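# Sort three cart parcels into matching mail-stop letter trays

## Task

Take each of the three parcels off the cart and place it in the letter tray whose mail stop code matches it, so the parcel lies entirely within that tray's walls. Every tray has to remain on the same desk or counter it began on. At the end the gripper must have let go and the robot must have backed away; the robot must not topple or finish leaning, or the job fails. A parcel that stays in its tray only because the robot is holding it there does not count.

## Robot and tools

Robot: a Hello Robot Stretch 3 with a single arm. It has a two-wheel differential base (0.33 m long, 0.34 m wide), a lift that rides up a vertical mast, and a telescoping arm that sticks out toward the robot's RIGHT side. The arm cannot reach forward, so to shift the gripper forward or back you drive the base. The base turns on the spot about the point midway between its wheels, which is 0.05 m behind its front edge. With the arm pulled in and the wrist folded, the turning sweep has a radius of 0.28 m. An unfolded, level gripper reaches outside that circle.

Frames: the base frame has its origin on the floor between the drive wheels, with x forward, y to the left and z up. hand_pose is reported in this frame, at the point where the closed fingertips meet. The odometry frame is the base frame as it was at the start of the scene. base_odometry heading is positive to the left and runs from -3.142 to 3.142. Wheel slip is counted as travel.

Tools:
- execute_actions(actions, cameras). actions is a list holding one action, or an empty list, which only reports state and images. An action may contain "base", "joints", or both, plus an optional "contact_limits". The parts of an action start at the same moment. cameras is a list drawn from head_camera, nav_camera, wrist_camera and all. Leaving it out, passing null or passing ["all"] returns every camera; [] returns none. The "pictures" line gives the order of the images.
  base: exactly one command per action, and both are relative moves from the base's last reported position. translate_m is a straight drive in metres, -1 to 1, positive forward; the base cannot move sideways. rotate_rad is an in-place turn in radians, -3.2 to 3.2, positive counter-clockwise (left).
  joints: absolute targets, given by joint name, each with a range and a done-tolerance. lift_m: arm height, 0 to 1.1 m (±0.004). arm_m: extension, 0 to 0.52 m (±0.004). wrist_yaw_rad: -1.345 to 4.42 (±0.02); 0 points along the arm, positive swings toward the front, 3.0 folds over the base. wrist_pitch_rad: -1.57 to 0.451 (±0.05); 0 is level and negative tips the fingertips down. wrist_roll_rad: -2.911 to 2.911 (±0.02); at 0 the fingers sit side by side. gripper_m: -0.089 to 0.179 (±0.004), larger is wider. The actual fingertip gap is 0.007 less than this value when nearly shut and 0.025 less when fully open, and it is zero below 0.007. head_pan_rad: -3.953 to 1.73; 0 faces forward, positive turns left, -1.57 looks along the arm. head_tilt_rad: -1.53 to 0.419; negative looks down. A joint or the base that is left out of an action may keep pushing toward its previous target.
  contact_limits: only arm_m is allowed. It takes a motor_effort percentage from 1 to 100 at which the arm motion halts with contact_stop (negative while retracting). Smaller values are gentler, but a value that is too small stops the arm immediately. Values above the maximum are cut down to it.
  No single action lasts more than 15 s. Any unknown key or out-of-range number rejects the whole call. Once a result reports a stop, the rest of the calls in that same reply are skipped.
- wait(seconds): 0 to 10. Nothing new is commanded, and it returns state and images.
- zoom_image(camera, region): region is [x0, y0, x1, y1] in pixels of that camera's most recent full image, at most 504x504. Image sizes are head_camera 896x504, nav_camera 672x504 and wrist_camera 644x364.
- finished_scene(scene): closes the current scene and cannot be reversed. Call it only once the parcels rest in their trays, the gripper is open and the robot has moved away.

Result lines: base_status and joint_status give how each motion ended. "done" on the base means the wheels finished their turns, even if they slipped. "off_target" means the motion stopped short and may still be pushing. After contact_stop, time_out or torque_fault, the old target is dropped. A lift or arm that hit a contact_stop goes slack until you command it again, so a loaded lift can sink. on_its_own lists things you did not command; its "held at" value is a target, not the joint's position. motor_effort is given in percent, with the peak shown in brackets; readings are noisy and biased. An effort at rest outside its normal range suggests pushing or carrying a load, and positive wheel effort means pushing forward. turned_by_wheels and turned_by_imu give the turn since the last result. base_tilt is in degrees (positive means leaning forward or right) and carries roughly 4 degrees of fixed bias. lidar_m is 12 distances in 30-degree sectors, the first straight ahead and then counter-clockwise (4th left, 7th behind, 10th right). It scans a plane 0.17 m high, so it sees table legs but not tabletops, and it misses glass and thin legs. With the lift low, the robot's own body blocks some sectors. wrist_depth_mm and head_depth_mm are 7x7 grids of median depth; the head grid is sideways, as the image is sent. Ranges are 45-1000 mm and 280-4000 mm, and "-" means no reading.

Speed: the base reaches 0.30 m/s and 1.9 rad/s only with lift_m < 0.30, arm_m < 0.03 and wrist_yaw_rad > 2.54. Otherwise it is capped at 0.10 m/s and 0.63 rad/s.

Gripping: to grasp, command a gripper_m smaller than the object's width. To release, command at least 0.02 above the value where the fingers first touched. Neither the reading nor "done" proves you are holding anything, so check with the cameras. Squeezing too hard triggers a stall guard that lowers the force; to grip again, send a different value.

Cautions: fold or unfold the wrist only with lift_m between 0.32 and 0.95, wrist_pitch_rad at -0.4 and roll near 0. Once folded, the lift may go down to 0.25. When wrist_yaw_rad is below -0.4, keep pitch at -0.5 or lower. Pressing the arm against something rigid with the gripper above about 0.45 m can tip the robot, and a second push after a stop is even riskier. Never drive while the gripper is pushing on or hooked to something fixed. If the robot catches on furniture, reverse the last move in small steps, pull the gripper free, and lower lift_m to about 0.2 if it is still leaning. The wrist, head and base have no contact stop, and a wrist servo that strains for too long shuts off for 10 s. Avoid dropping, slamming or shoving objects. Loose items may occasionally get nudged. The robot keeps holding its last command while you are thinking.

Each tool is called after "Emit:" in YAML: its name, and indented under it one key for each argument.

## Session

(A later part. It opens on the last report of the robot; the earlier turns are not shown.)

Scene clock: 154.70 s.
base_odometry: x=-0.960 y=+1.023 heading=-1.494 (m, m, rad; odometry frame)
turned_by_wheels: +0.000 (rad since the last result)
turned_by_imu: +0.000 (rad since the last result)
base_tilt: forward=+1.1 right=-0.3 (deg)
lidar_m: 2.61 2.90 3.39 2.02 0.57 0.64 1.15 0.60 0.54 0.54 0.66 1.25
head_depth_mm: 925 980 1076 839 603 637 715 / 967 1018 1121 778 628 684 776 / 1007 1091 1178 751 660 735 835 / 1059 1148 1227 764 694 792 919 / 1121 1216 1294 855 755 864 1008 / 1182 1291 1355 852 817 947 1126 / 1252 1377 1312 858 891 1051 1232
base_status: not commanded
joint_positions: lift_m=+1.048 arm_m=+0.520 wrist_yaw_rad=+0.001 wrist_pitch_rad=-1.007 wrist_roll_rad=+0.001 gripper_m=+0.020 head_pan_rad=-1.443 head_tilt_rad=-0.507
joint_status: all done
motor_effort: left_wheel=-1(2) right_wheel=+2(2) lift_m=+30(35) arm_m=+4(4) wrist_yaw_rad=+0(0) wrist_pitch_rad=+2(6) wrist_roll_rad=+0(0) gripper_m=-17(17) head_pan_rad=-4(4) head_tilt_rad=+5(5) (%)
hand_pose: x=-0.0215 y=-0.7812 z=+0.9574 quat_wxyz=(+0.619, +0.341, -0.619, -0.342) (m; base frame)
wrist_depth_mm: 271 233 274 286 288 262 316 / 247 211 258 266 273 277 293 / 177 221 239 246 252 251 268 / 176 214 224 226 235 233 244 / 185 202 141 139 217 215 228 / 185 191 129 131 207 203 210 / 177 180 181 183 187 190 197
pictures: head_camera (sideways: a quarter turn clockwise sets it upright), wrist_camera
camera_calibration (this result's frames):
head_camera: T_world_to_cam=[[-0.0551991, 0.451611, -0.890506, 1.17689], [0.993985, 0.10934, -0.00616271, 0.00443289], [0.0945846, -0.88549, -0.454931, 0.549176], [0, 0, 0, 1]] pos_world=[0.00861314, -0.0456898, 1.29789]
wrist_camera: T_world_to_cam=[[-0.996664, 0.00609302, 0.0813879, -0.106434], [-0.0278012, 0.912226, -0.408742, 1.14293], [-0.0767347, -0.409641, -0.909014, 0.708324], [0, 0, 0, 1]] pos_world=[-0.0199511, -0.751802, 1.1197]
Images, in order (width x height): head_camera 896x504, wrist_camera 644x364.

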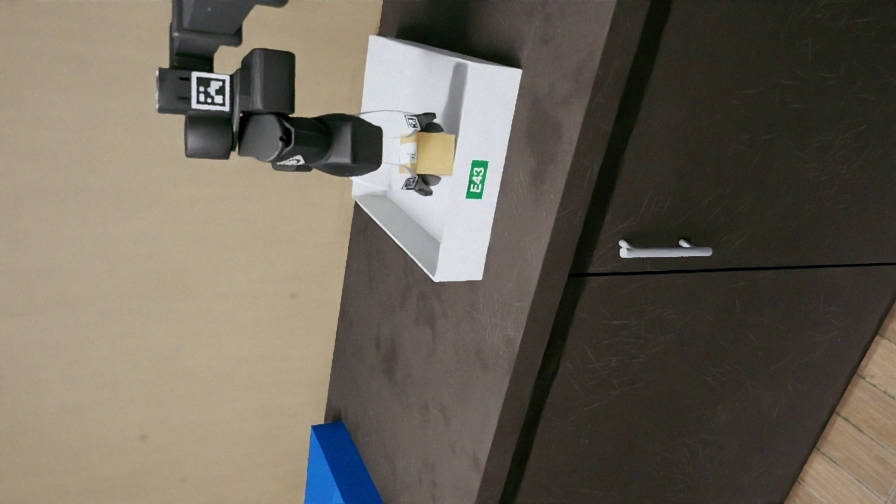

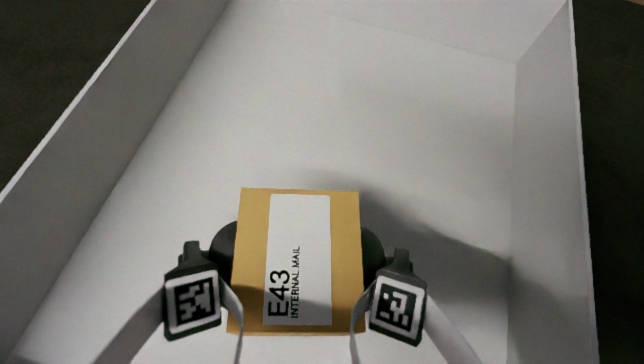

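Emit:
execute_actions:
  actions:
    - {"joints":{"lift_m":1.030}}
  cameras: []

Emit:
execute_actions:
  actions:
    - {"joints":{"gripper_m":0.095,"head_pan_rad":-0.85,"head_tilt_rad":-0.4}}
  cameras: ["head_camera"]

Emit:
execute_actions:
  actions:
    - {"joints":{"lift_m":1.1,"wrist_pitch_rad":-0.8}}
  cameras: ["wrist_camera"]

Scene clock: 161.27 s.
base_odometry: x=-0.960 y=+1.023 heading=-1.494 (m, m, rad; odometry frame)
turned_by_wheels: +0.000 (rad since the last result)
turned_by_imu: +0.000 (rad since the last result)
base_tilt: forward=+1.0 right=-0.4 (deg)
lidar_m: 2.60 2.91 3.38 2.01 0.57 0.64 1.14 0.60 0.54 0.54 0.65 1.25
head_depth_mm: 920 977 1079 841 601 638 717 / 967 1020 1129 794 628 682 772 / 1011 1087 1178 731 660 733 837 / 1059 1151 1229 767 691 793 915 / 1115 1218 1303 854 755 864 1011 / 1182 1287 1352 857 816 948 1124 / 1247 1377 1307 857 890 1048 1234
base_status: not commanded
joint_positions: lift_m=+1.030 arm_m=+0.520 wrist_yaw_rad=+0.001 wrist_pitch_rad=-1.008 wrist_roll_rad=+0.001 gripper_m=+0.020 head_pan_rad=-1.443 head_tilt_rad=-0.507
joint_status: all done
motor_effort: left_wheel=-2(1) right_wheel=+2(3) lift_m=+30(29) arm_m=+3(3) wrist_yaw_rad=+0(0) wrist_pitch_rad=+3(3) wrist_roll_rad=+0(0) gripper_m=-17(17) head_pan_rad=-4(4) head_tilt_rad=+4(4) (%)
hand_pose: x=-0.0215 y=-0.7811 z=+0.9393 quat_wxyz=(+0.619, +0.342, -0.619, -0.342) (m; base frame)
wrist_depth_mm: 248 198 255 266 268 264 244 / 166 206 235 241 249 254 221 / 166 211 218 224 231 234 196 / 176 197 203 207 212 216 180 / 178 184 140 140 199 200 165 / 171 173 129 132 188 189 152 / 161 164 165 167 171 178 141
pictures: none
No camera images: the call's "cameras" was empty. Leave "cameras" out to get every camera's image.

Scene clock: 162.50 s.
base_odometry: x=-0.960 y=+1.023 heading=-1.494 (m, m, rad; odometry frame)
turned_by_wheels: +0.000 (rad since the last result)
turned_by_imu: +0.000 (rad since the last result)
base_tilt: forward=+0.9 right=-0.4 (deg)
lidar_m: 2.60 2.91 3.36 2.01 0.57 0.64 1.14 0.60 0.54 0.54 0.65 1.25
head_depth_mm: 1293 1347 1402 1060 734 754 803 / 1456 1523 1574 1068 824 880 946 / 1665 1782 1807 1072 985 1063 1167 / 1963 2110 2206 1155 1217 1351 1388 / 2322 2503 2659 1389 1586 1683 1397 / 2286 2425 2572 2748 2371 1746 1391 / 2170 2303 2424 2620 2344 1765 1391
base_status: not commanded
joint_positions: lift_m=+1.030 arm_m=+0.520 wrist_yaw_rad=+0.001 wrist_pitch_rad=-1.008 wrist_roll_rad=+0.001 gripper_m=+0.095 head_pan_rad=-0.857 head_tilt_rad=-0.409
joint_status: all done
motor_effort: left_wheel=-1(1) right_wheel=+3(2) lift_m=+30(30) arm_m=+4(3) wrist_yaw_rad=+0(0) wrist_pitch_rad=+2(2) wrist_roll_rad=+0(0) gripper_m=+0(79) head_pan_rad=+4(46) head_tilt_rad=+5(20) (%)
hand_pose: x=-0.0215 y=-0.7811 z=+0.9393 quat_wxyz=(+0.619, +0.342, -0.619, -0.342) (m; base frame)
wrist_depth_mm: 246 199 256 266 271 264 245 / 167 205 237 244 251 255 222 / 166 209 218 225 229 234 197 / 176 197 202 207 212 217 179 / 179 188 183 143 199 202 165 / 172 175 135 133 184 187 152 / - 162 167 167 173 175 141
pictures: head_camera (sideways: a quarter turn clockwise sets it upright)
camera_calibration (this result's frames):
head_camera: T_world_to_cam=[[-0.237091, 0.278105, -0.930831, 1.23061], [0.768125, 0.640285, -0.0043496, 0.00345084], [0.594788, -0.716025, -0.365425, 0.429651], [0, 0, 0, 1]] pos_world=[0.0335645, -0.0368073, 1.30251]
Images, in order (width x height): head_camera 896x504.

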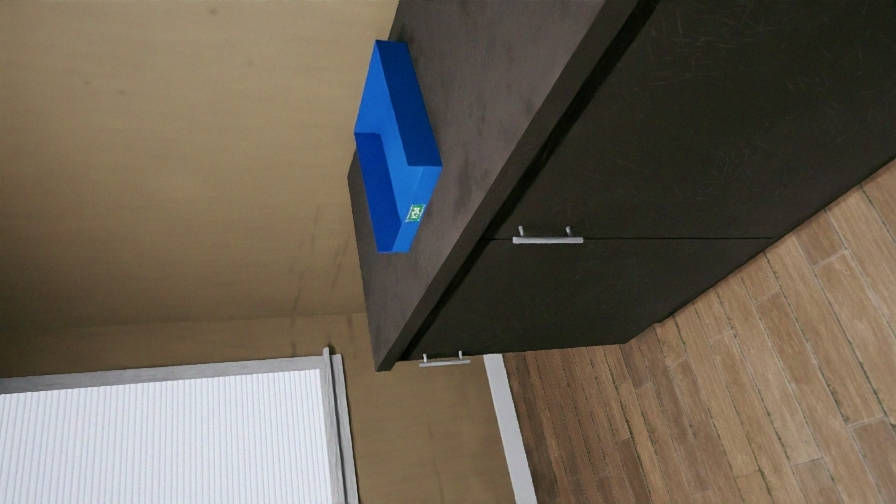

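Scene clock: 163.97 s.
base_odometry: x=-0.960 y=+1.023 heading=-1.494 (m, m, rad; odometry frame)
turned_by_wheels: +0.000 (rad since the last result)
turned_by_imu: +0.000 (rad since the last result)
base_tilt: forward=+1.0 right=-0.3 (deg)
lidar_m: 2.61 2.92 3.36 2.01 0.56 0.64 1.14 0.60 0.54 0.54 0.65 1.24
head_depth_mm: 1292 1352 1404 1062 735 756 802 / 1462 1532 1566 1070 824 882 945 / 1673 1775 1822 1070 989 1067 1169 / 1962 2107 2205 1171 1215 1342 1383 / 2302 2501 2661 1405 1589 1679 1388 / 2267 2425 2549 2769 2363 1749 1398 / 2173 2297 2402 2607 2322 1755 1399
base_status: not commanded
joint_positions: lift_m=+1.100 arm_m=+0.520 wrist_yaw_rad=+0.001 wrist_pitch_rad=-0.817 wrist_roll_rad=+0.001 gripper_m=+0.095 head_pan_rad=-0.857 head_tilt_rad=-0.409
joint_status: all done
motor_effort: left_wheel=-1(1) right_wheel=+2(2) lift_m=+37(46) arm_m=+4(3) wrist_yaw_rad=-1(0) wrist_pitch_rad=+6(6) wrist_roll_rad=+0(0) gripper_m=+1(0) head_pan_rad=+5(5) head_tilt_rad=+5(5) (%)
hand_pose: x=-0.0215 y=-0.8226 z=+1.0353 quat_wxyz=(+0.649, +0.281, -0.649, -0.281) (m; base frame)
wrist_depth_mm: 458 474 497 467 424 396 364 / 399 411 423 444 459 434 402 / 357 363 359 348 336 407 429 / 319 321 321 342 343 353 377 / 292 288 296 306 318 318 334 / 266 216 274 276 285 287 302 / 245 241 249 252 258 263 275
pictures: wrist_camera
camera_calibration (this result's frames):
wrist_camera: T_world_to_cam=[[-0.996676, 0.0212456, 0.0786522, -0.0971827], [-0.027874, 0.818216, -0.574235, 1.30655], [-0.0765545, -0.574519, -0.814903, 0.529178], [0, 0, 0, 1]] pos_world=[-0.0199298, -0.762954, 1.18914]
Images, in order (width x height): wrist_camera 644x364.

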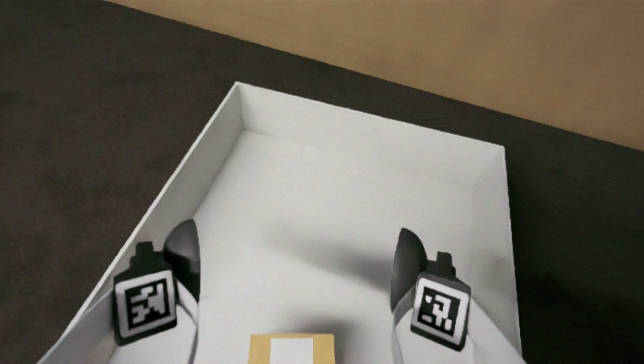

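Emit:
execute_actions:
  actions:
    - {"base":{"rotate_rad":-1.70},"joints":{"arm_m":0.387,"head_pan_rad":-1.57,"head_tilt_rad":-0.8}}
  cameras: []

Emit:
execute_actions:
  actions:
    - {"base":{"translate_m":-0.587},"joints":{"lift_m":0.87,"wrist_pitch_rad":-1.0}}
  cameras: ["head_camera","wrist_camera"]

Scene clock: 190.53 s.
base_odometry: x=-0.960 y=+1.023 heading=+3.089 (m, m, rad; odometry frame)
turned_by_wheels: -1.700 (rad since the last result)
turned_by_imu: -1.693 (rad since the last result)
base_tilt: forward=+1.0 right=-0.4 (deg)
lidar_m: 0.54 0.61 0.99 2.61 2.61 3.37 2.49 0.61 0.57 1.14 1.28 0.54
head_depth_mm: 921 1037 1195 1384 1463 1215 1106 / 949 1070 1225 1442 1534 1300 1122 / 957 1103 1265 1501 1539 1297 1126 / 979 1139 1292 1549 1533 1304 1134 / 1006 1144 1339 1601 1538 1304 1130 / 1024 1174 1380 1657 1539 1303 1134 / 1049 1216 1421 1715 1536 1312 1135
base_status: done
joint_positions: lift_m=+1.100 arm_m=+0.387 wrist_yaw_rad=+0.001 wrist_pitch_rad=-0.816 wrist_roll_rad=+0.001 gripper_m=+0.095 head_pan_rad=-1.563 head_tilt_rad=-0.790
joint_status: all done
motor_effort: left_wheel=+1(5) right_wheel=-1(10) lift_m=+37(37) arm_m=-5(3) wrist_yaw_rad=+0(0) wrist_pitch_rad=+6(6) wrist_roll_rad=+0(0) gripper_m=+1(0) head_pan_rad=-4(52) head_tilt_rad=-6(38) (%)
hand_pose: x=-0.0215 y=-0.6903 z=+1.0354 quat_wxyz=(+0.649, +0.281, -0.649, -0.281) (m; base frame)
wrist_depth_mm: 663 619 586 555 524 495 476 / 758 711 673 635 598 556 529 / 932 844 774 724 679 617 593 / - - 916 843 798 729 684 / - - - - 961 859 797 / - - - - - - 944 / - - - - - - 505
pictures: none
No camera images: the call's "cameras" was empty. Leave "cameras" out to get every camera's image.

Scene clock: 197.70 s.
base_odometry: x=-0.374 y=+0.992 heading=+3.089 (m, m, rad; odometry frame)
turned_by_wheels: +0.000 (rad since the last result)
turned_by_imu: +0.000 (rad since the last result)
base_tilt: forward=+1.1 right=-0.4 (deg)
lidar_m: 1.11 1.25 2.73 2.52 2.82 2.55 2.19 1.21 0.44 0.43 0.44 1.12
head_depth_mm: 817 918 1017 - - 1244 1126 / 837 923 - 877 758 940 1113 / 851 932 - 879 763 960 1111 / 872 980 1154 862 761 959 1109 / 888 1017 1187 906 702 963 1111 / 911 1041 1212 1358 746 1220 1134 / 932 1073 1255 1520 1515 1305 1144
base_status: done
joint_positions: lift_m=+0.870 arm_m=+0.387 wrist_yaw_rad=+0.001 wrist_pitch_rad=-1.005 wrist_roll_rad=+0.001 gripper_m=+0.095 head_pan_rad=-1.563 head_tilt_rad=-0.790
joint_status: all done
motor_effort: left_wheel=+1(2) right_wheel=-2(9) lift_m=+28(32) arm_m=-4(5) wrist_yaw_rad=+0(0) wrist_pitch_rad=+1(6) wrist_roll_rad=+0(0) gripper_m=+0(0) head_pan_rad=-4(4) head_tilt_rad=-6(6) (%)
hand_pose: x=-0.0215 y=-0.6492 z=+0.7796 quat_wxyz=(+0.620, +0.341, -0.620, -0.341) (m; base frame)
wrist_depth_mm: 621 570 527 488 459 433 400 / 763 698 643 574 529 493 464 / 269 266 273 659 603 557 513 / 285 293 295 302 305 296 287 / 268 276 277 238 299 297 269 / 253 257 259 225 274 283 254 / 239 238 244 210 256 263 241
pictures: head_camera (sideways: a quarter turn clockwise sets it upright), wrist_camera
camera_calibration (this result's frames):
head_camera: T_world_to_cam=[[-0.00247384, 0.685418, -0.728146, 0.96489], [0.999907, -0.00806959, -0.0109932, 0.0106824], [-0.0134108, -0.728105, -0.685334, 0.849584], [0, 0, 0, 1]] pos_world=[0.0030992, -0.04268, 1.28495]
wrist_camera: T_world_to_cam=[[-0.996664, 0.00626166, 0.0813735, -0.0926515], [-0.0278001, 0.91138, -0.410626, 0.95079], [-0.0767334, -0.411519, -0.908165, 0.598947], [0, 0, 0, 1]] pos_world=[-0.0199511, -0.619473, 0.941902]
Images, in order (width x height): head_camera 896x504, wrist_camera 644x364.

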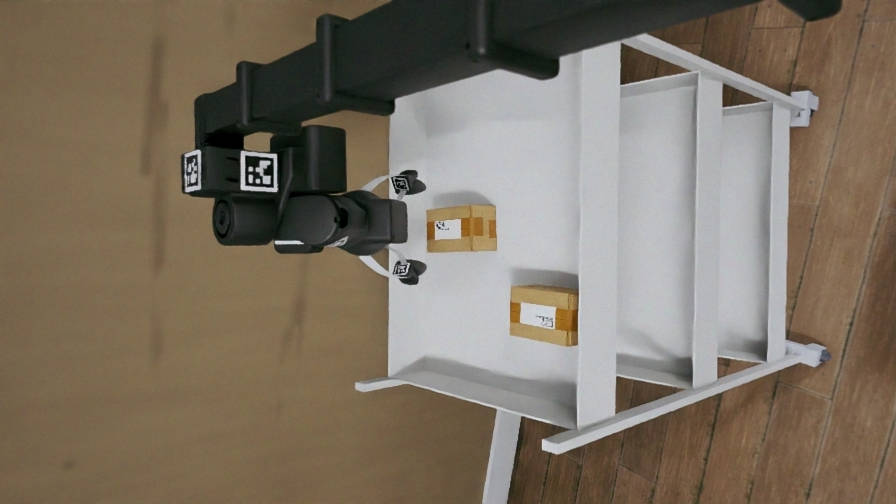

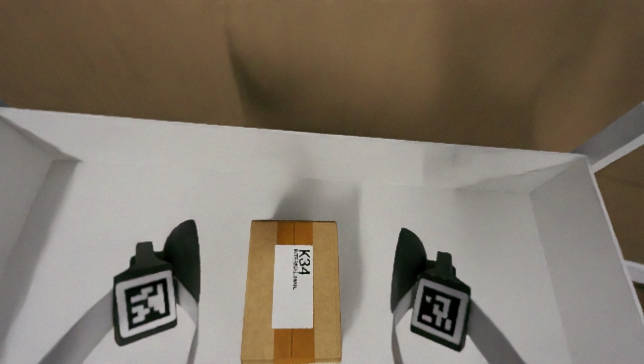

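Emit:
execute_actions:
  actions:
    - {"joints":{"lift_m":0.779}}
  cameras: []

Emit:
execute_actions:
  actions:
    - {"joints":{"gripper_m":0.027}}
  cameras: ["wrist_camera"]

Scene clock: 206.20 s.
base_odometry: x=-0.374 y=+0.992 heading=+3.089 (m, m, rad; odometry frame)
turned_by_wheels: +0.000 (rad since the last result)
turned_by_imu: +0.000 (rad since the last result)
base_tilt: forward=+1.0 right=-0.4 (deg)
lidar_m: 1.11 1.25 2.74 2.51 2.82 2.55 2.18 1.21 0.44 0.43 0.44 1.12
head_depth_mm: 814 921 1061 1222 - - - / 834 943 1058 - 759 948 1110 / 851 968 1064 849 759 959 1109 / 868 990 1126 865 765 966 1111 / 889 1019 1187 902 705 963 1109 / 906 1041 1212 1353 745 1228 1133 / 935 1066 1264 1522 1501 1307 1138
base_status: not commanded
joint_positions: lift_m=+0.779 arm_m=+0.387 wrist_yaw_rad=+0.001 wrist_pitch_rad=-1.005 wrist_roll_rad=+0.001 gripper_m=+0.095 head_pan_rad=-1.563 head_tilt_rad=-0.790
joint_status: all done
motor_effort: left_wheel=+1(1) right_wheel=-1(2) lift_m=+29(28) arm_m=-5(4) wrist_yaw_rad=-1(0) wrist_pitch_rad=+2(2) wrist_roll_rad=+0(0) gripper_m=+0(0) head_pan_rad=-4(4) head_tilt_rad=-6(6) (%)
hand_pose: x=-0.0215 y=-0.6492 z=+0.6886 quat_wxyz=(+0.620, +0.341, -0.619, -0.341) (m; base frame)
wrist_depth_mm: 173 177 180 455 448 421 405 / 206 203 200 198 194 192 190 / 209 213 219 222 228 230 230 / 195 198 155 152 213 219 225 / 182 187 141 143 200 203 209 / 171 175 132 133 184 191 193 / - 162 124 125 172 179 183
pictures: none
No camera images: the call's "cameras" was empty. Leave "cameras" out to get every camera's image.

Scene clock: 207.37 s.
base_odometry: x=-0.374 y=+0.992 heading=+3.089 (m, m, rad; odometry frame)
turned_by_wheels: +0.000 (rad since the last result)
turned_by_imu: +0.000 (rad since the last result)
base_tilt: forward=+1.0 right=-0.3 (deg)
lidar_m: 1.11 1.25 2.74 2.52 2.82 2.56 2.18 1.21 0.44 0.43 0.45 1.11
head_depth_mm: 818 918 1058 1220 - - - / 832 944 1055 - 762 950 1111 / 849 968 1066 863 762 957 1108 / 872 993 1129 881 760 957 1109 / 892 1016 1185 904 703 961 1108 / 909 1044 1218 1346 745 1225 1130 / 931 1075 1259 1526 1497 1300 1137
base_status: not commanded
joint_positions: lift_m=+0.779 arm_m=+0.387 wrist_yaw_rad=+0.001 wrist_pitch_rad=-1.008 wrist_roll_rad=+0.001 gripper_m=+0.028 head_pan_rad=-1.563 head_tilt_rad=-0.790
joint_status: all done
motor_effort: left_wheel=+1(1) right_wheel=-2(2) lift_m=+29(29) arm_m=-5(5) wrist_yaw_rad=+0(0) wrist_pitch_rad=+3(3) wrist_roll_rad=+0(0) gripper_m=-17(90) head_pan_rad=-4(4) head_tilt_rad=-6(7) (%)
hand_pose: x=-0.0215 y=-0.6485 z=+0.6882 quat_wxyz=(+0.619, +0.342, -0.619, -0.342) (m; base frame)
wrist_depth_mm: 173 177 180 179 440 424 408 / 206 204 201 199 196 193 190 / 207 211 219 223 226 229 232 / 193 200 153 151 211 217 223 / 182 186 139 140 200 204 208 / 171 173 130 131 188 190 194 / 161 162 122 124 171 178 183
pictures: wrist_camera
camera_calibration (this result's frames):
wrist_camera: T_world_to_cam=[[-0.996664, 0.00599012, 0.0813961, -0.0854109], [-0.0278012, 0.912743, -0.407586, 0.911354], [-0.0767352, -0.408489, -0.909532, 0.519162], [0, 0, 0, 1]] pos_world=[-0.0199512, -0.619249, 0.850602]
Images, in order (width x height): wrist_camera 644x364.

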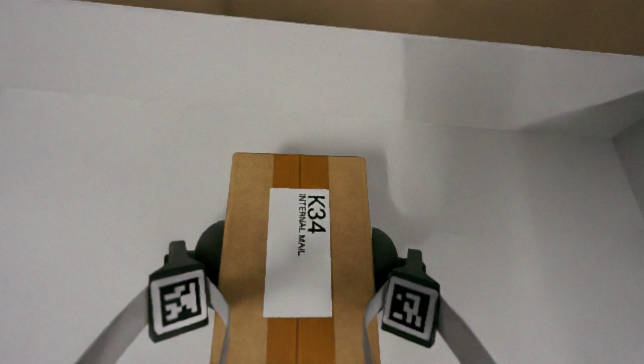

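Emit:
execute_actions:
  actions:
    - {"joints":{"lift_m":0.85}}
  cameras: []

Emit:
execute_actions:
  actions:
    - {"base":{"rotate_rad":0.47},"joints":{"lift_m":0.93}}
  cameras: []

Emit:
execute_actions:
  actions:
    - {"base":{"translate_m":0.97},"joints":{"lift_m":1.1,"wrist_pitch_rad":-0.7,"head_pan_rad":0.0,"head_tilt_rad":-0.5}}

Scene clock: 215.97 s.
base_odometry: x=-0.374 y=+0.992 heading=+3.089 (m, m, rad; odometry frame)
turned_by_wheels: +0.000 (rad since the last result)
turned_by_imu: +0.000 (rad since the last result)
base_tilt: forward=+1.1 right=-0.3 (deg)
lidar_m: 1.11 1.25 2.73 2.52 2.82 2.55 2.19 1.21 0.44 0.43 0.45 1.12
head_depth_mm: 814 921 1041 - - 1244 1124 / 836 931 - 876 761 938 1105 / 850 943 - 878 762 960 1108 / 871 986 1161 854 761 958 1109 / 890 1019 1187 905 704 962 1106 / 908 1042 1212 1350 746 1228 1134 / 931 1073 1266 1525 1503 1306 1135
base_status: not commanded
joint_positions: lift_m=+0.850 arm_m=+0.387 wrist_yaw_rad=+0.001 wrist_pitch_rad=-1.010 wrist_roll_rad=+0.001 gripper_m=+0.028 head_pan_rad=-1.563 head_tilt_rad=-0.790
joint_status: all done
motor_effort: left_wheel=+1(1) right_wheel=-2(2) lift_m=+38(42) arm_m=-4(4) wrist_yaw_rad=+0(1) wrist_pitch_rad=+3(3) wrist_roll_rad=+0(0) gripper_m=-18(18) head_pan_rad=-3(4) head_tilt_rad=-6(6) (%)
hand_pose: x=-0.0215 y=-0.6481 z=+0.7587 quat_wxyz=(+0.619, +0.342, -0.619, -0.342) (m; base frame)
wrist_depth_mm: 638 573 527 493 464 431 409 / 751 683 633 583 533 501 468 / 258 252 251 259 264 262 256 / 266 271 152 150 289 293 263 / 249 256 139 140 274 281 245 / 235 241 129 131 258 257 243 / 221 225 123 124 235 246 240
pictures: none
No camera images: the call's "cameras" was empty. Leave "cameras" out to get every camera's image.

Scene clock: 217.67 s.
base_odometry: x=-0.374 y=+0.992 heading=-2.724 (m, m, rad; odometry frame)
turned_by_wheels: +0.470 (rad since the last result)
turned_by_imu: +0.468 (rad since the last result)
base_tilt: forward=+0.9 right=-0.5 (deg)
lidar_m: 1.22 1.89 2.51 2.75 3.03 2.42 1.26 0.45 0.43 0.44 1.12 1.11
head_depth_mm: 892 957 - 856 741 880 1032 / 951 - 1210 897 700 916 1071 / 1012 - 1311 1453 782 960 1107 / 1106 1278 1439 1697 1475 1277 1134 / 1204 1393 1652 1810 1545 1303 1131 / 1337 1566 1897 1865 1535 1308 1135 / 1463 1761 2037 1868 1554 1304 1139
base_status: done
joint_positions: lift_m=+0.930 arm_m=+0.387 wrist_yaw_rad=+0.001 wrist_pitch_rad=-1.010 wrist_roll_rad=+0.001 gripper_m=+0.028 head_pan_rad=-1.563 head_tilt_rad=-0.790
joint_status: all done
motor_effort: left_wheel=-1(5) right_wheel=+3(9) lift_m=+39(40) arm_m=-5(5) wrist_yaw_rad=+0(0) wrist_pitch_rad=+3(3) wrist_roll_rad=+0(0) gripper_m=-18(19) head_pan_rad=-5(4) head_tilt_rad=-6(6) (%)
hand_pose: x=-0.0215 y=-0.6481 z=+0.8387 quat_wxyz=(+0.619, +0.342, -0.619, -0.342) (m; base frame)
wrist_depth_mm: - - - 753 610 504 443 / - - - 896 693 563 482 / - - - - 790 615 537 / - - 152 150 927 659 573 / 940 952 139 140 411 356 346 / 912 900 129 132 336 340 341 / 842 867 123 124 306 319 328
pictures: none
No camera images: the call's "cameras" was empty. Leave "cameras" out to get every camera's image.

Scene clock: 228.87 s.
base_odometry: x=-1.260 y=+0.598 heading=-2.724 (m, m, rad; odometry frame)
turned_by_wheels: +0.000 (rad since the last result)
turned_by_imu: -0.001 (rad since the last result)
base_tilt: forward=+0.9 right=-0.4 (deg)
lidar_m: 0.39 0.61 2.12 2.29 3.41 3.30 1.30 1.08 1.63 0.45 0.36 0.36
head_depth_mm: 822 885 946 843 606 469 453 / 879 945 1021 847 605 470 511 / 947 1022 1095 802 606 503 578 / 1014 1103 1181 846 607 570 664 / 1107 1206 1294 847 609 648 780 / 1212 1334 1432 807 664 773 947 / 1332 1493 1658 861 763 934 1210
base_status: done
joint_positions: lift_m=+1.100 arm_m=+0.387 wrist_yaw_rad=+0.001 wrist_pitch_rad=-0.724 wrist_roll_rad=+0.001 gripper_m=+0.028 head_pan_rad=-0.007 head_tilt_rad=-0.507
joint_status: all done
motor_effort: left_wheel=-1(2) right_wheel=+3(9) lift_m=+38(44) arm_m=-4(5) wrist_yaw_rad=+0(0) wrist_pitch_rad=+8(10) wrist_roll_rad=+0(0) gripper_m=-19(18) head_pan_rad=+5(52) head_tilt_rad=+4(32) (%)
hand_pose: x=-0.0215 y=-0.7083 z=+1.0508 quat_wxyz=(+0.661, +0.251, -0.661, -0.251) (m; base frame)
wrist_depth_mm: 488 572 736 961 - - 869 / 463 479 766 - - - 900 / 398 418 421 - - - 995 / 356 361 152 150 - - - / 315 322 139 140 353 - - / 282 289 129 132 322 - - / 260 260 123 124 270 - -
pictures: head_camera (sideways: a quarter turn clockwise sets it upright), nav_camera (sideways: a quarter turn counterclockwise sets it upright), wrist_camera
camera_calibration (this result's frames):
head_camera: T_world_to_cam=[[-0.455019, 0.00604873, -0.890461, 1.17927], [0.0253526, 0.99966, -0.00616448, 0.0103439], [0.890121, -0.0253805, -0.455017, 0.544436], [0, 0, 0, 1]] pos_world=[0.0517123, -0.00365538, 1.29788]
nav_camera: T_world_to_cam=[[0.498714, 0.00308495, 0.866761, -1.08839], [0.0167425, -0.999841, -0.00607463, 0.0628481], [0.866605, 0.0175412, -0.498687, 0.600753], [0, 0, 0, 1]] pos_world=[0.0211298, 0.0556578, 1.24335]
wrist_camera: T_world_to_cam=[[-0.996682, 0.0283481, 0.0762959, -0.093297], [-0.0279025, 0.76158, -0.647469, 1.25871], [-0.0764599, -0.64745, -0.758263, 0.496302], [0, 0, 0, 1]] pos_world=[-0.0199191, -0.634632, 1.19842]
Images, in order (width x height): head_camera 896x504, nav_camera 672x504, wrist_camera 644x364.

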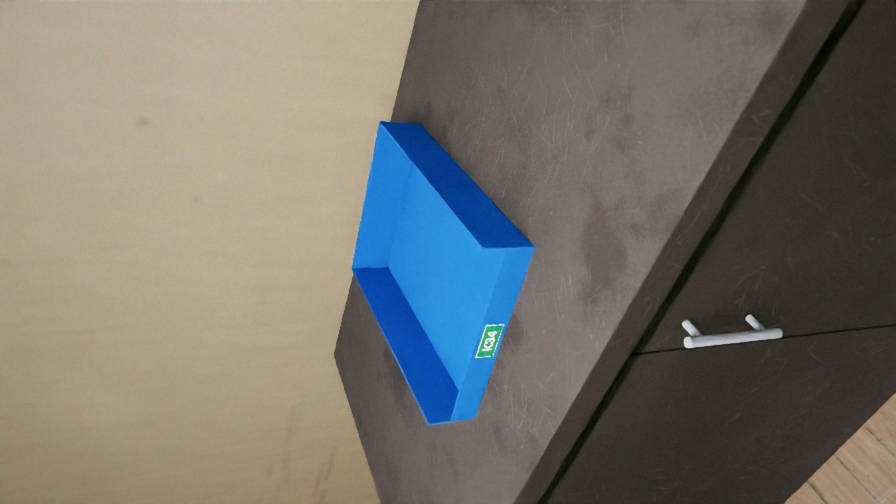

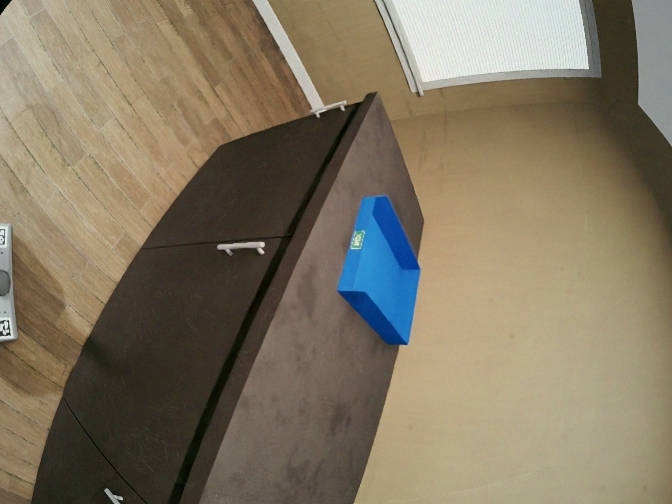

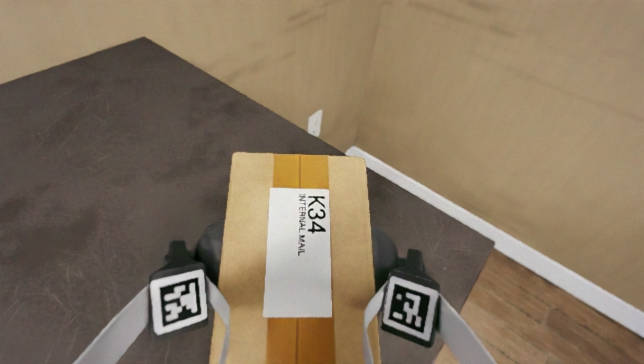

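Emit:
execute_actions:
  actions:
    - {"base":{"rotate_rad":1.635},"joints":{"arm_m":0.48,"head_pan_rad":-1.45,"head_tilt_rad":-0.5}}
  cameras: ["head_camera","wrist_camera"]

Scene clock: 240.23 s.
base_odometry: x=-1.260 y=+0.598 heading=-1.089 (m, m, rad; odometry frame)
turned_by_wheels: +1.635 (rad since the last result)
turned_by_imu: +1.627 (rad since the last result)
base_tilt: forward=+0.9 right=-0.4 (deg)
lidar_m: 2.29 3.41 3.31 1.22 1.14 0.78 0.43 0.36 0.36 0.40 0.67 2.12
head_depth_mm: 921 977 1045 793 603 469 506 / 1014 - 1106 838 603 512 583 / 1120 1222 1275 843 606 611 690 / 1249 1357 1408 814 653 715 844 / 1423 1566 1674 850 759 904 1080 / 1639 1821 2034 910 975 1189 1300 / 1834 1976 2125 1053 1902 1591 1304
base_status: done
joint_positions: lift_m=+1.100 arm_m=+0.480 wrist_yaw_rad=+0.001 wrist_pitch_rad=-0.724 wrist_roll_rad=+0.001 gripper_m=+0.028 head_pan_rad=-1.443 head_tilt_rad=-0.507
joint_status: all done
motor_effort: left_wheel=-1(5) right_wheel=+3(11) lift_m=+38(38) arm_m=+4(4) wrist_yaw_rad=+0(0) wrist_pitch_rad=+8(8) wrist_roll_rad=+0(0) gripper_m=-18(18) head_pan_rad=-4(52) head_tilt_rad=+5(4) (%)
hand_pose: x=-0.0215 y=-0.8008 z=+1.0508 quat_wxyz=(+0.661, +0.250, -0.661, -0.251) (m; base frame)
wrist_depth_mm: - - 622 565 459 376 331 / 481 484 493 537 497 410 349 / 403 413 432 391 458 438 376 / 354 359 152 150 359 410 401 / 316 317 139 140 346 328 363 / 283 243 129 132 316 309 321 / 221 252 122 123 272 272 293
pictures: head_camera (sideways: a quarter turn clockwise sets it upright), wrist_camera
camera_calibration (this result's frames):
head_camera: T_world_to_cam=[[-0.0552198, 0.451634, -0.890493, 1.17687], [0.993981, 0.109379, -0.00616321, 0.00443356], [0.0946175, -0.885474, -0.454955, 0.549208], [0, 0, 0, 1]] pos_world=[0.00861491, -0.0456896, 1.29789]
wrist_camera: T_world_to_cam=[[-0.99668, 0.0284462, 0.0762924, -0.0906094], [-0.027852, 0.761357, -0.647734, 1.32933], [-0.0765114, -0.647708, -0.758037, 0.435982], [0, 0, 0, 1]] pos_world=[-0.0199265, -0.727131, 1.19846]
Images, in order (width x height): head_camera 896x504, wrist_camera 644x364.

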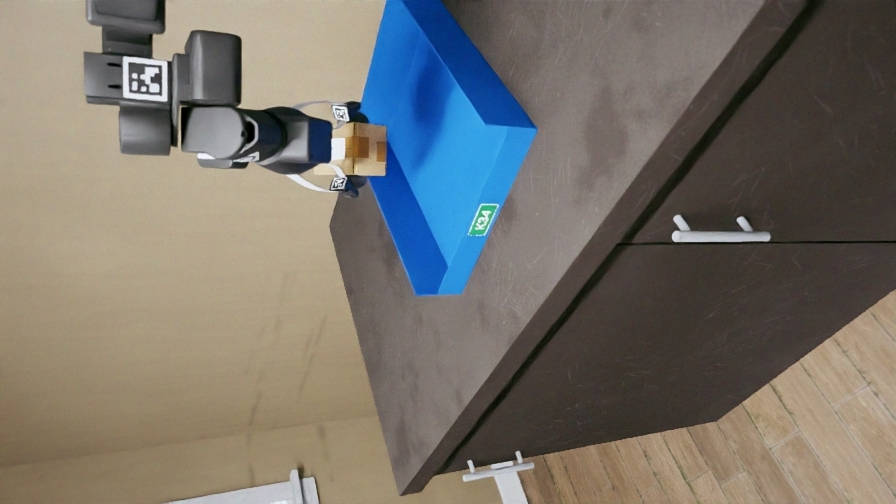

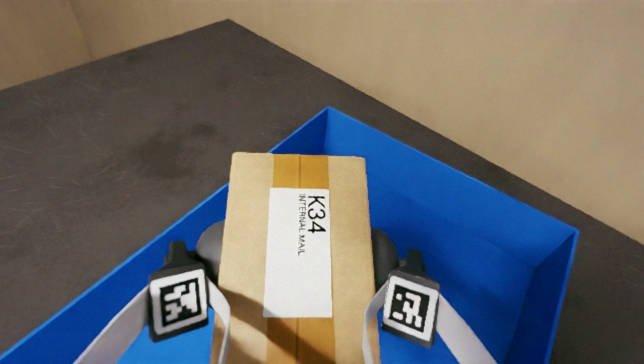

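Emit:
execute_actions:
  actions:
    - {"joints":{"wrist_pitch_rad":-1.0,"lift_m":1.032,"arm_m":0.52}}
  cameras: ["head_camera","wrist_camera"]

Scene clock: 243.93 s.
base_odometry: x=-1.260 y=+0.598 heading=-1.089 (m, m, rad; odometry frame)
turned_by_wheels: +0.000 (rad since the last result)
turned_by_imu: +0.000 (rad since the last result)
base_tilt: forward=+0.8 right=-0.3 (deg)
lidar_m: 2.29 3.41 3.32 1.22 1.15 0.78 0.43 0.36 0.36 0.40 0.66 2.12
head_depth_mm: 929 971 1052 793 601 469 505 / 1016 1074 1141 795 605 513 584 / 1125 1212 1296 775 605 613 690 / 1252 1380 1413 814 651 712 844 / 1413 1566 1682 857 758 903 1085 / 1626 1823 2050 908 971 1188 1298 / 1853 1985 2157 1047 1895 1590 1300
base_status: not commanded
joint_positions: lift_m=+1.032 arm_m=+0.520 wrist_yaw_rad=+0.001 wrist_pitch_rad=-1.009 wrist_roll_rad=+0.001 gripper_m=+0.028 head_pan_rad=-1.443 head_tilt_rad=-0.507
joint_status: all done
motor_effort: left_wheel=-2(1) right_wheel=+2(2) lift_m=+30(37) arm_m=+4(6) wrist_yaw_rad=+0(0) wrist_pitch_rad=+3(8) wrist_roll_rad=+0(0) gripper_m=-18(18) head_pan_rad=-4(4) head_tilt_rad=+4(5) (%)
hand_pose: x=-0.0215 y=-0.7807 z=+0.9411 quat_wxyz=(+0.619, +0.342, -0.619, -0.342) (m; base frame)
wrist_depth_mm: 247 243 217 265 271 239 214 / 225 182 234 244 252 253 225 / 166 205 221 227 234 238 240 / 181 200 152 150 215 221 223 / 183 187 139 140 203 206 202 / 172 175 130 131 190 191 175 / 163 165 123 124 173 181 153
pictures: head_camera (sideways: a quarter turn clockwise sets it upright), wrist_camera
camera_calibration (this result's frames):
head_camera: T_world_to_cam=[[-0.0552193, 0.451634, -0.890493, 1.17687], [0.993981, 0.109378, -0.00616321, 0.00443356], [0.0946166, -0.885474, -0.454955, 0.549208], [0, 0, 0, 1]] pos_world=[0.00861486, -0.0456896, 1.29789]
wrist_camera: T_world_to_cam=[[-0.996663, 0.00598085, 0.0814087, -0.10523], [-0.0277417, 0.913132, -0.406719, 1.13458], [-0.0767694, -0.40762, -0.909919, 0.696188], [0, 0, 0, 1]] pos_world=[-0.0199573, -0.751616, 1.1035]
Images, in order (width x height): head_camera 896x504, wrist_camera 644x364.

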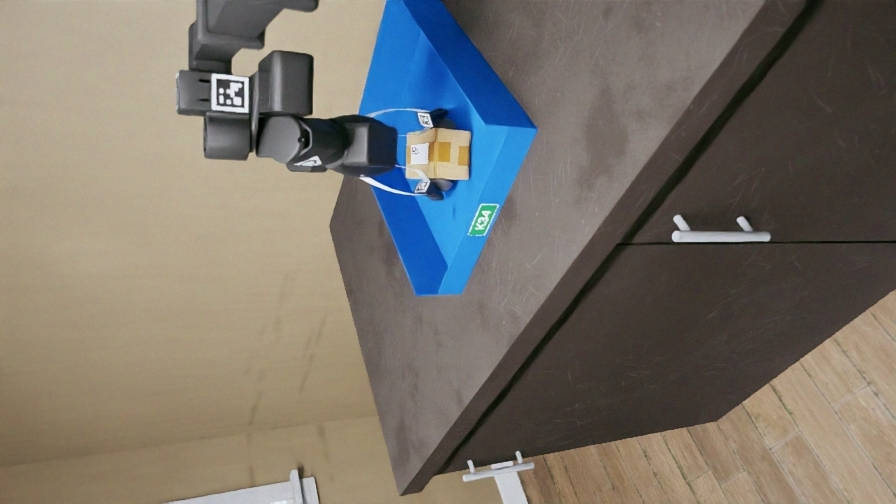

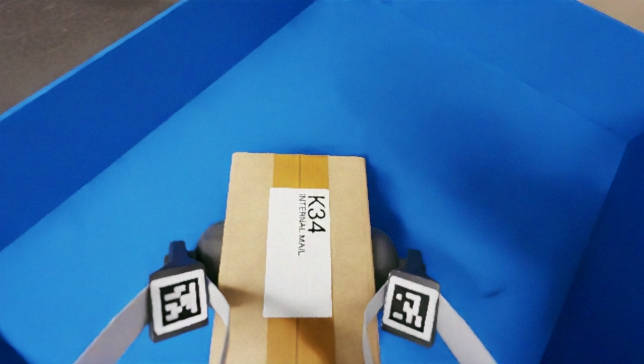

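Emit:
execute_actions:
  actions:
    - {"joints":{"gripper_m":0.1,"lift_m":1.029}}
  cameras: []

Emit:
execute_actions:
  actions:
    - {"joints":{"lift_m":1.1,"wrist_pitch_rad":-0.8}}
  cameras: ["wrist_camera"]

Emit:
execute_actions:
  actions:
    - {"base":{"rotate_rad":-1.877},"joints":{"arm_m":0.3,"wrist_yaw_rad":-0.23,"head_pan_rad":-0.3,"head_tilt_rad":-0.5}}
  cameras: ["nav_camera"]

Emit:
execute_actions:
  actions:
    - {"base":{"translate_m":-0.926},"joints":{"arm_m":0.49,"lift_m":0.9,"wrist_pitch_rad":-1.0,"head_pan_rad":-1.57,"head_tilt_rad":-0.7}}
  cameras: ["head_camera","wrist_camera"]

Scene clock: 280.90 s.
base_odometry: x=-1.260 y=+0.598 heading=-1.089 (m, m, rad; odometry frame)
turned_by_wheels: +0.000 (rad since the last result)
turned_by_imu: +0.000 (rad since the last result)
base_tilt: forward=+0.9 right=-0.5 (deg)
lidar_m: 2.29 3.42 3.30 1.22 1.15 0.78 0.43 0.36 0.36 0.40 0.67 2.12
head_depth_mm: 927 966 1056 794 604 469 505 / 1016 1075 1145 794 602 512 584 / 1120 1215 1292 776 605 613 690 / 1260 1366 1415 814 654 713 844 / 1414 1568 1666 851 758 906 1087 / 1637 1845 2045 910 971 1189 1300 / 1838 1992 2126 1055 1885 1595 1295
base_status: not commanded
joint_positions: lift_m=+1.029 arm_m=+0.520 wrist_yaw_rad=+0.001 wrist_pitch_rad=-1.009 wrist_roll_rad=+0.001 gripper_m=+0.100 head_pan_rad=-1.443 head_tilt_rad=-0.507
joint_status: all done
motor_effort: left_wheel=-2(1) right_wheel=+2(2) lift_m=+30(27) arm_m=+5(4) wrist_yaw_rad=+0(0) wrist_pitch_rad=+3(3) wrist_roll_rad=+0(0) gripper_m=+0(81) head_pan_rad=-4(5) head_tilt_rad=+4(5) (%)
hand_pose: x=-0.0215 y=-0.7807 z=+0.9381 quat_wxyz=(+0.619, +0.342, -0.619, -0.342) (m; base frame)
wrist_depth_mm: 246 183 215 263 267 239 211 / 159 182 230 240 249 253 227 / 166 203 216 222 226 236 239 / 182 196 195 152 213 217 220 / 180 186 142 141 198 201 201 / 171 - 132 132 183 191 174 / - 161 124 125 171 180 153
pictures: none
No camera images: the call's "cameras" was empty. Leave "cameras" out to get every camera's image.

Scene clock: 282.37 s.
base_odometry: x=-1.260 y=+0.598 heading=-1.089 (m, m, rad; odometry frame)
turned_by_wheels: +0.000 (rad since the last result)
turned_by_imu: +0.000 (rad since the last result)
base_tilt: forward=+1.0 right=-0.3 (deg)
lidar_m: 2.29 3.40 3.32 1.22 1.14 0.78 0.43 0.36 0.36 0.40 0.66 2.12
head_depth_mm: 919 987 1043 794 603 469 506 / 1017 - 1118 825 604 512 582 / 1123 1224 1292 801 605 611 693 / 1256 1367 1417 810 653 715 845 / 1419 1561 1681 851 756 904 1088 / 1625 1825 2028 911 968 1185 1294 / 1841 1989 2119 1055 1888 1577 1298
base_status: not commanded
joint_positions: lift_m=+1.100 arm_m=+0.520 wrist_yaw_rad=+0.001 wrist_pitch_rad=-0.816 wrist_roll_rad=+0.001 gripper_m=+0.100 head_pan_rad=-1.443 head_tilt_rad=-0.507
joint_status: all done
motor_effort: left_wheel=-1(1) right_wheel=+2(2) lift_m=+37(40) arm_m=+4(4) wrist_yaw_rad=+0(0) wrist_pitch_rad=+6(6) wrist_roll_rad=+0(0) gripper_m=+0(0) head_pan_rad=-4(4) head_tilt_rad=+4(4) (%)
hand_pose: x=-0.0215 y=-0.8226 z=+1.0353 quat_wxyz=(+0.649, +0.281, -0.649, -0.281) (m; base frame)
wrist_depth_mm: - 479 500 507 443 370 319 / 401 414 425 441 459 401 341 / 354 368 373 351 336 413 360 / 320 328 307 334 338 311 379 / 289 293 294 306 319 311 327 / 265 - 273 276 281 292 293 / 198 242 240 212 258 262 269
pictures: wrist_camera
camera_calibration (this result's frames):
wrist_camera: T_world_to_cam=[[-0.996674, 0.0213162, 0.0786595, -0.0971455], [-0.0278217, 0.818207, -0.57425, 1.30654], [-0.0766006, -0.574528, -0.814892, 0.529178], [0, 0, 0, 1]] pos_world=[-0.0199368, -0.762925, 1.18915]
Images, in order (width x height): wrist_camera 644x364.

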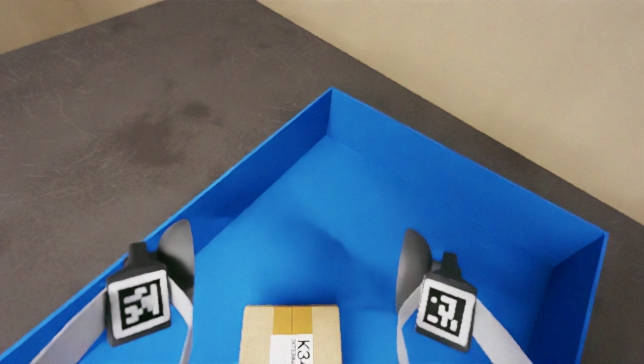

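Scene clock: 286.27 s.
base_odometry: x=-1.260 y=+0.598 heading=-2.966 (m, m, rad; odometry frame)
turned_by_wheels: -1.877 (rad since the last result)
turned_by_imu: -1.870 (rad since the last result)
base_tilt: forward=+1.1 right=-0.2 (deg)
lidar_m: 0.36 0.47 1.04 2.16 2.63 3.30 2.52 1.08 1.27 0.56 0.38 0.36
head_depth_mm: 766 827 901 788 580 470 472 / 776 842 915 845 605 470 482 / 786 855 930 846 606 471 493 / 795 862 943 852 607 471 504 / 803 874 962 855 608 472 517 / 818 887 973 857 610 474 529 / 830 900 991 820 611 473 542
base_status: done
joint_positions: lift_m=+1.100 arm_m=+0.300 wrist_yaw_rad=-0.228 wrist_pitch_rad=-0.816 wrist_roll_rad=+0.001 gripper_m=+0.100 head_pan_rad=-0.307 head_tilt_rad=-0.507
joint_status: all done
motor_effort: left_wheel=+1(5) right_wheel=-2(10) lift_m=+37(37) arm_m=-5(2) wrist_yaw_rad=-1(3) wrist_pitch_rad=+5(5) wrist_roll_rad=+0(0) gripper_m=+0(0) head_pan_rad=+5(52) head_tilt_rad=+5(4) (%)
hand_pose: x=-0.0574 y=-0.5991 z=+1.0354 quat_wxyz=(+0.613, +0.205, -0.677, -0.353) (m; base frame)
wrist_depth_mm: 838 - - - - - - / 770 - - - - - - / 358 360 - - - - - / 319 329 - - - - - / 288 298 - - - - 944 / 265 - 750 - - - - / 249 391 828 - - - -
pictures: nav_camera (sideways: a quarter turn counterclockwise sets it upright)
camera_calibration (this result's frames):
nav_camera: T_world_to_cam=[[0.477285, -0.144351, 0.866811, -1.08833], [-0.279367, -0.960165, -0.00607223, 0.0646513], [0.833158, -0.23926, -0.4986, 0.600843], [0, 0, 0, 1]] pos_world=[0.0369064, 0.0487322, 1.24335]
Images, in order (width x height): nav_camera 672x504.

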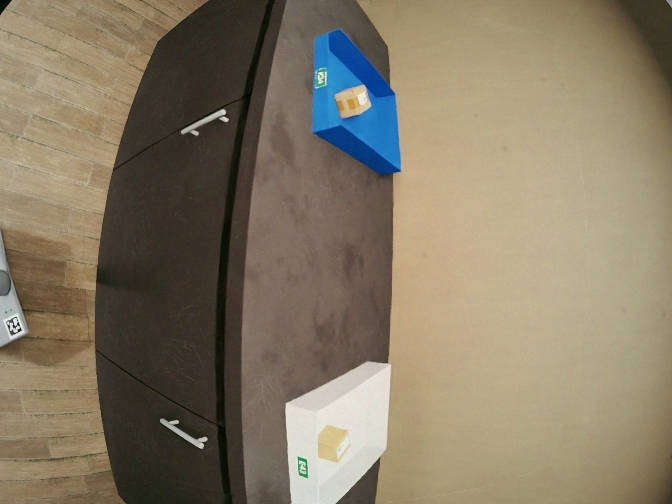

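Scene clock: 296.50 s.
base_odometry: x=-0.349 y=+0.760 heading=-2.966 (m, m, rad; odometry frame)
turned_by_wheels: +0.000 (rad since the last result)
turned_by_imu: +0.000 (rad since the last result)
base_tilt: forward=+1.0 right=-0.2 (deg)
lidar_m: 1.22 1.56 2.52 2.28 2.77 2.47 1.91 1.31 0.66 0.65 1.62 1.20
head_depth_mm: 995 1097 1197 - 1079 1179 1173 / 1037 1134 - 983 1083 1203 1164 / 1089 1179 1361 1019 1109 1264 1171 / 1133 1262 1435 988 1116 1279 1172 / 1192 1337 1536 1746 1665 1379 1165 / 1257 1428 1629 1892 1670 1382 1170 / 1315 1519 1762 1979 1680 1383 1176
base_status: done
joint_positions: lift_m=+0.900 arm_m=+0.490 wrist_yaw_rad=-0.229 wrist_pitch_rad=-1.005 wrist_roll_rad=+0.001 gripper_m=+0.100 head_pan_rad=-1.563 head_tilt_rad=-0.691
joint_status: all done
motor_effort: left_wheel=+1(2) right_wheel=-2(7) lift_m=+29(31) arm_m=+4(6) wrist_yaw_rad=+0(0) wrist_pitch_rad=+2(3) wrist_roll_rad=+0(0) gripper_m=+0(0) head_pan_rad=-4(52) head_tilt_rad=-6(27) (%)
hand_pose: x=-0.0482 y=-0.7485 z=+0.8096 quat_wxyz=(+0.576, +0.268, -0.654, -0.410) (m; base frame)
wrist_depth_mm: 851 794 358 629 601 572 556 / - 902 377 381 387 381 367 / - - 361 369 376 387 368 / - - 330 341 349 359 352 / 898 913 315 319 326 330 332 / 863 - 292 252 302 315 319 / 812 266 269 237 283 297 295
pictures: head_camera (sideways: a quarter turn clockwise sets it upright), wrist_camera
camera_calibration (this result's frames):
head_camera: T_world_to_cam=[[-0.00196788, 0.610341, -0.792136, 1.04829], [0.999916, -0.00896109, -0.00938858, 0.00859456], [-0.0128286, -0.792088, -0.610272, 0.751941], [0, 0, 0, 1]] pos_world=[0.00311545, -0.0441358, 1.28936]
wrist_camera: T_world_to_cam=[[-0.969074, 0.232967, 0.0813802, 0.0500155], [0.180397, 0.893813, -0.410555, 1.0497], [-0.168385, -0.383177, -0.908197, 0.600093], [0, 0, 0, 1]] pos_world=[-0.0398468, -0.719941, 0.971891]
Images, in order (width x height): head_camera 896x504, wrist_camera 644x364.

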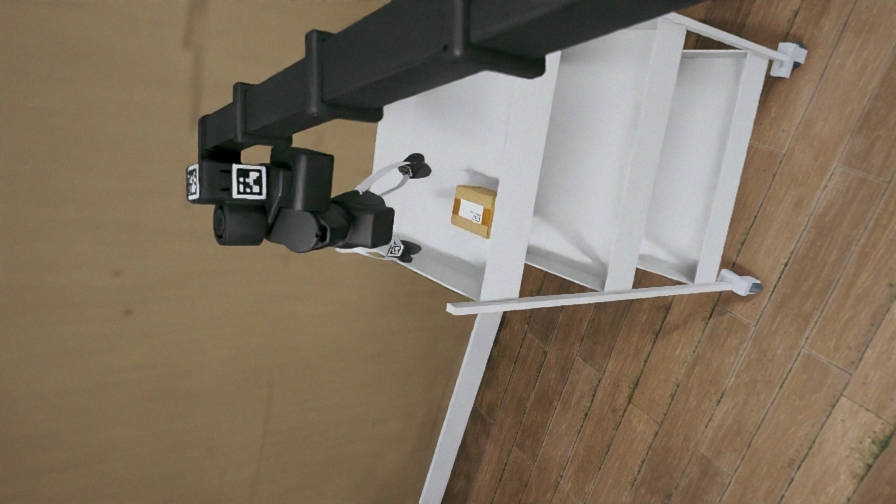

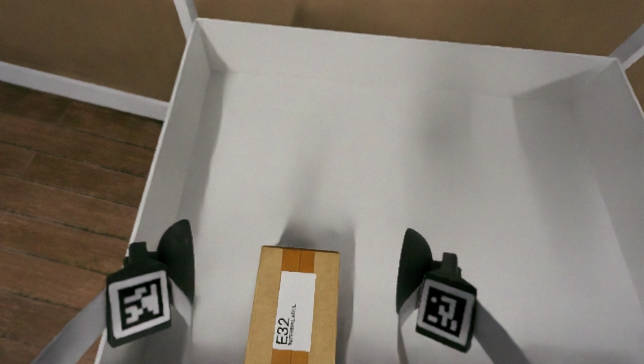

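Emit:
execute_actions:
  actions:
    - {"joints":{"lift_m":0.78,"head_pan_rad":-3.75,"head_tilt_rad":-0.2}}
  cameras: ["head_camera","wrist_camera"]

Scene clock: 304.03 s.
base_odometry: x=-0.349 y=+0.760 heading=-2.966 (m, m, rad; odometry frame)
turned_by_wheels: +0.000 (rad since the last result)
turned_by_imu: +0.000 (rad since the last result)
base_tilt: forward=+1.0 right=-0.3 (deg)
lidar_m: 1.22 1.56 2.51 2.29 2.76 2.47 1.91 1.31 0.65 0.65 1.63 1.19
head_depth_mm: 2812 2932 3039 3124 3208 2257 1677 / 2614 2884 2929 3057 3097 2250 1670 / 2618 2831 2940 3037 3122 2277 1674 / 2571 2757 2890 2912 3063 2275 1676 / 2577 2726 2830 2870 2987 2269 1694 / 2537 2659 2743 2816 2952 2287 1694 / 2557 2612 2741 2805 2886 2280 1691
base_status: not commanded
joint_positions: lift_m=+0.780 arm_m=+0.490 wrist_yaw_rad=-0.229 wrist_pitch_rad=-1.005 wrist_roll_rad=+0.001 gripper_m=+0.100 head_pan_rad=-3.743 head_tilt_rad=-0.211
joint_status: all done
motor_effort: left_wheel=+1(1) right_wheel=-2(2) lift_m=+29(28) arm_m=+4(4) wrist_yaw_rad=+0(0) wrist_pitch_rad=+2(2) wrist_roll_rad=+0(0) gripper_m=+0(0) head_pan_rad=-4(52) head_tilt_rad=+7(44) (%)
hand_pose: x=-0.0482 y=-0.7485 z=+0.6896 quat_wxyz=(+0.576, +0.268, -0.654, -0.410) (m; base frame)
wrist_depth_mm: 803 221 259 268 276 285 297 / 172 224 239 244 251 261 270 / 165 213 218 225 233 238 245 / 164 197 203 154 215 218 226 / 166 186 145 144 202 205 208 / 165 - 134 134 161 192 194 / - 162 124 126 174 180 182
pictures: head_camera (sideways: a quarter turn clockwise sets it upright), wrist_camera
camera_calibration (this result's frames):
head_camera: T_world_to_cam=[[0.143063, -0.101502, -0.984495, 1.2984], [-0.581341, -0.81366, -0.000589499, 0.00678801], [-0.800984, 0.572411, -0.175412, 0.190859], [0, 0, 0, 1]] pos_world=[-0.0289324, 0.0280637, 1.31175]
wrist_camera: T_world_to_cam=[[-0.969074, 0.232964, 0.0813805, 0.0597785], [0.180401, 0.89383, -0.410517, 1.00041], [-0.168376, -0.38314, -0.908214, 0.491153], [0, 0, 0, 1]] pos_world=[-0.0398461, -0.719939, 0.851891]
Images, in order (width x height): head_camera 896x504, wrist_camera 644x364.

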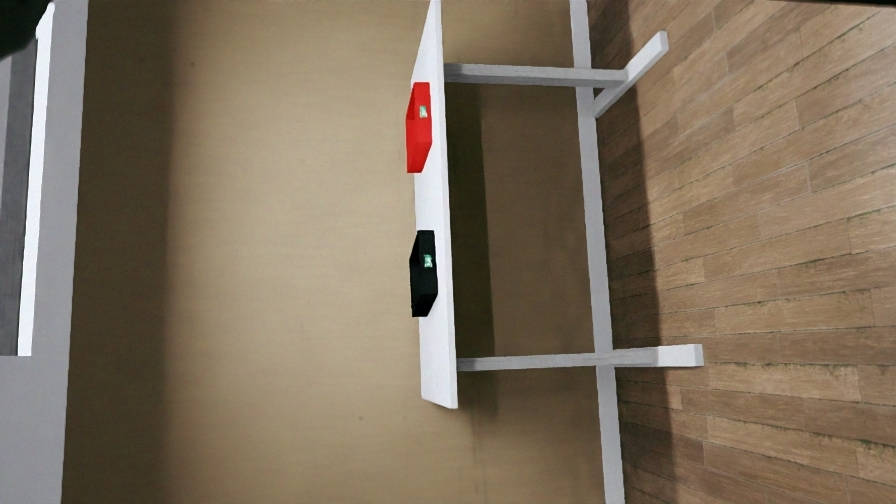

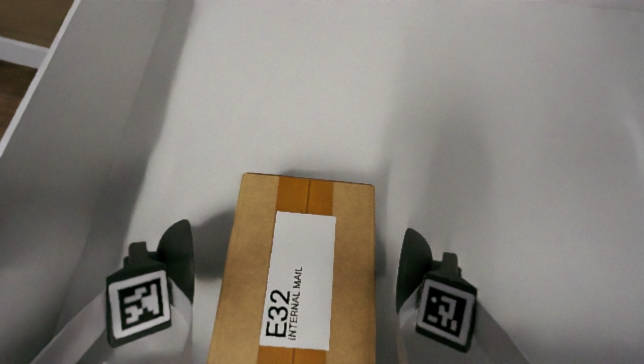

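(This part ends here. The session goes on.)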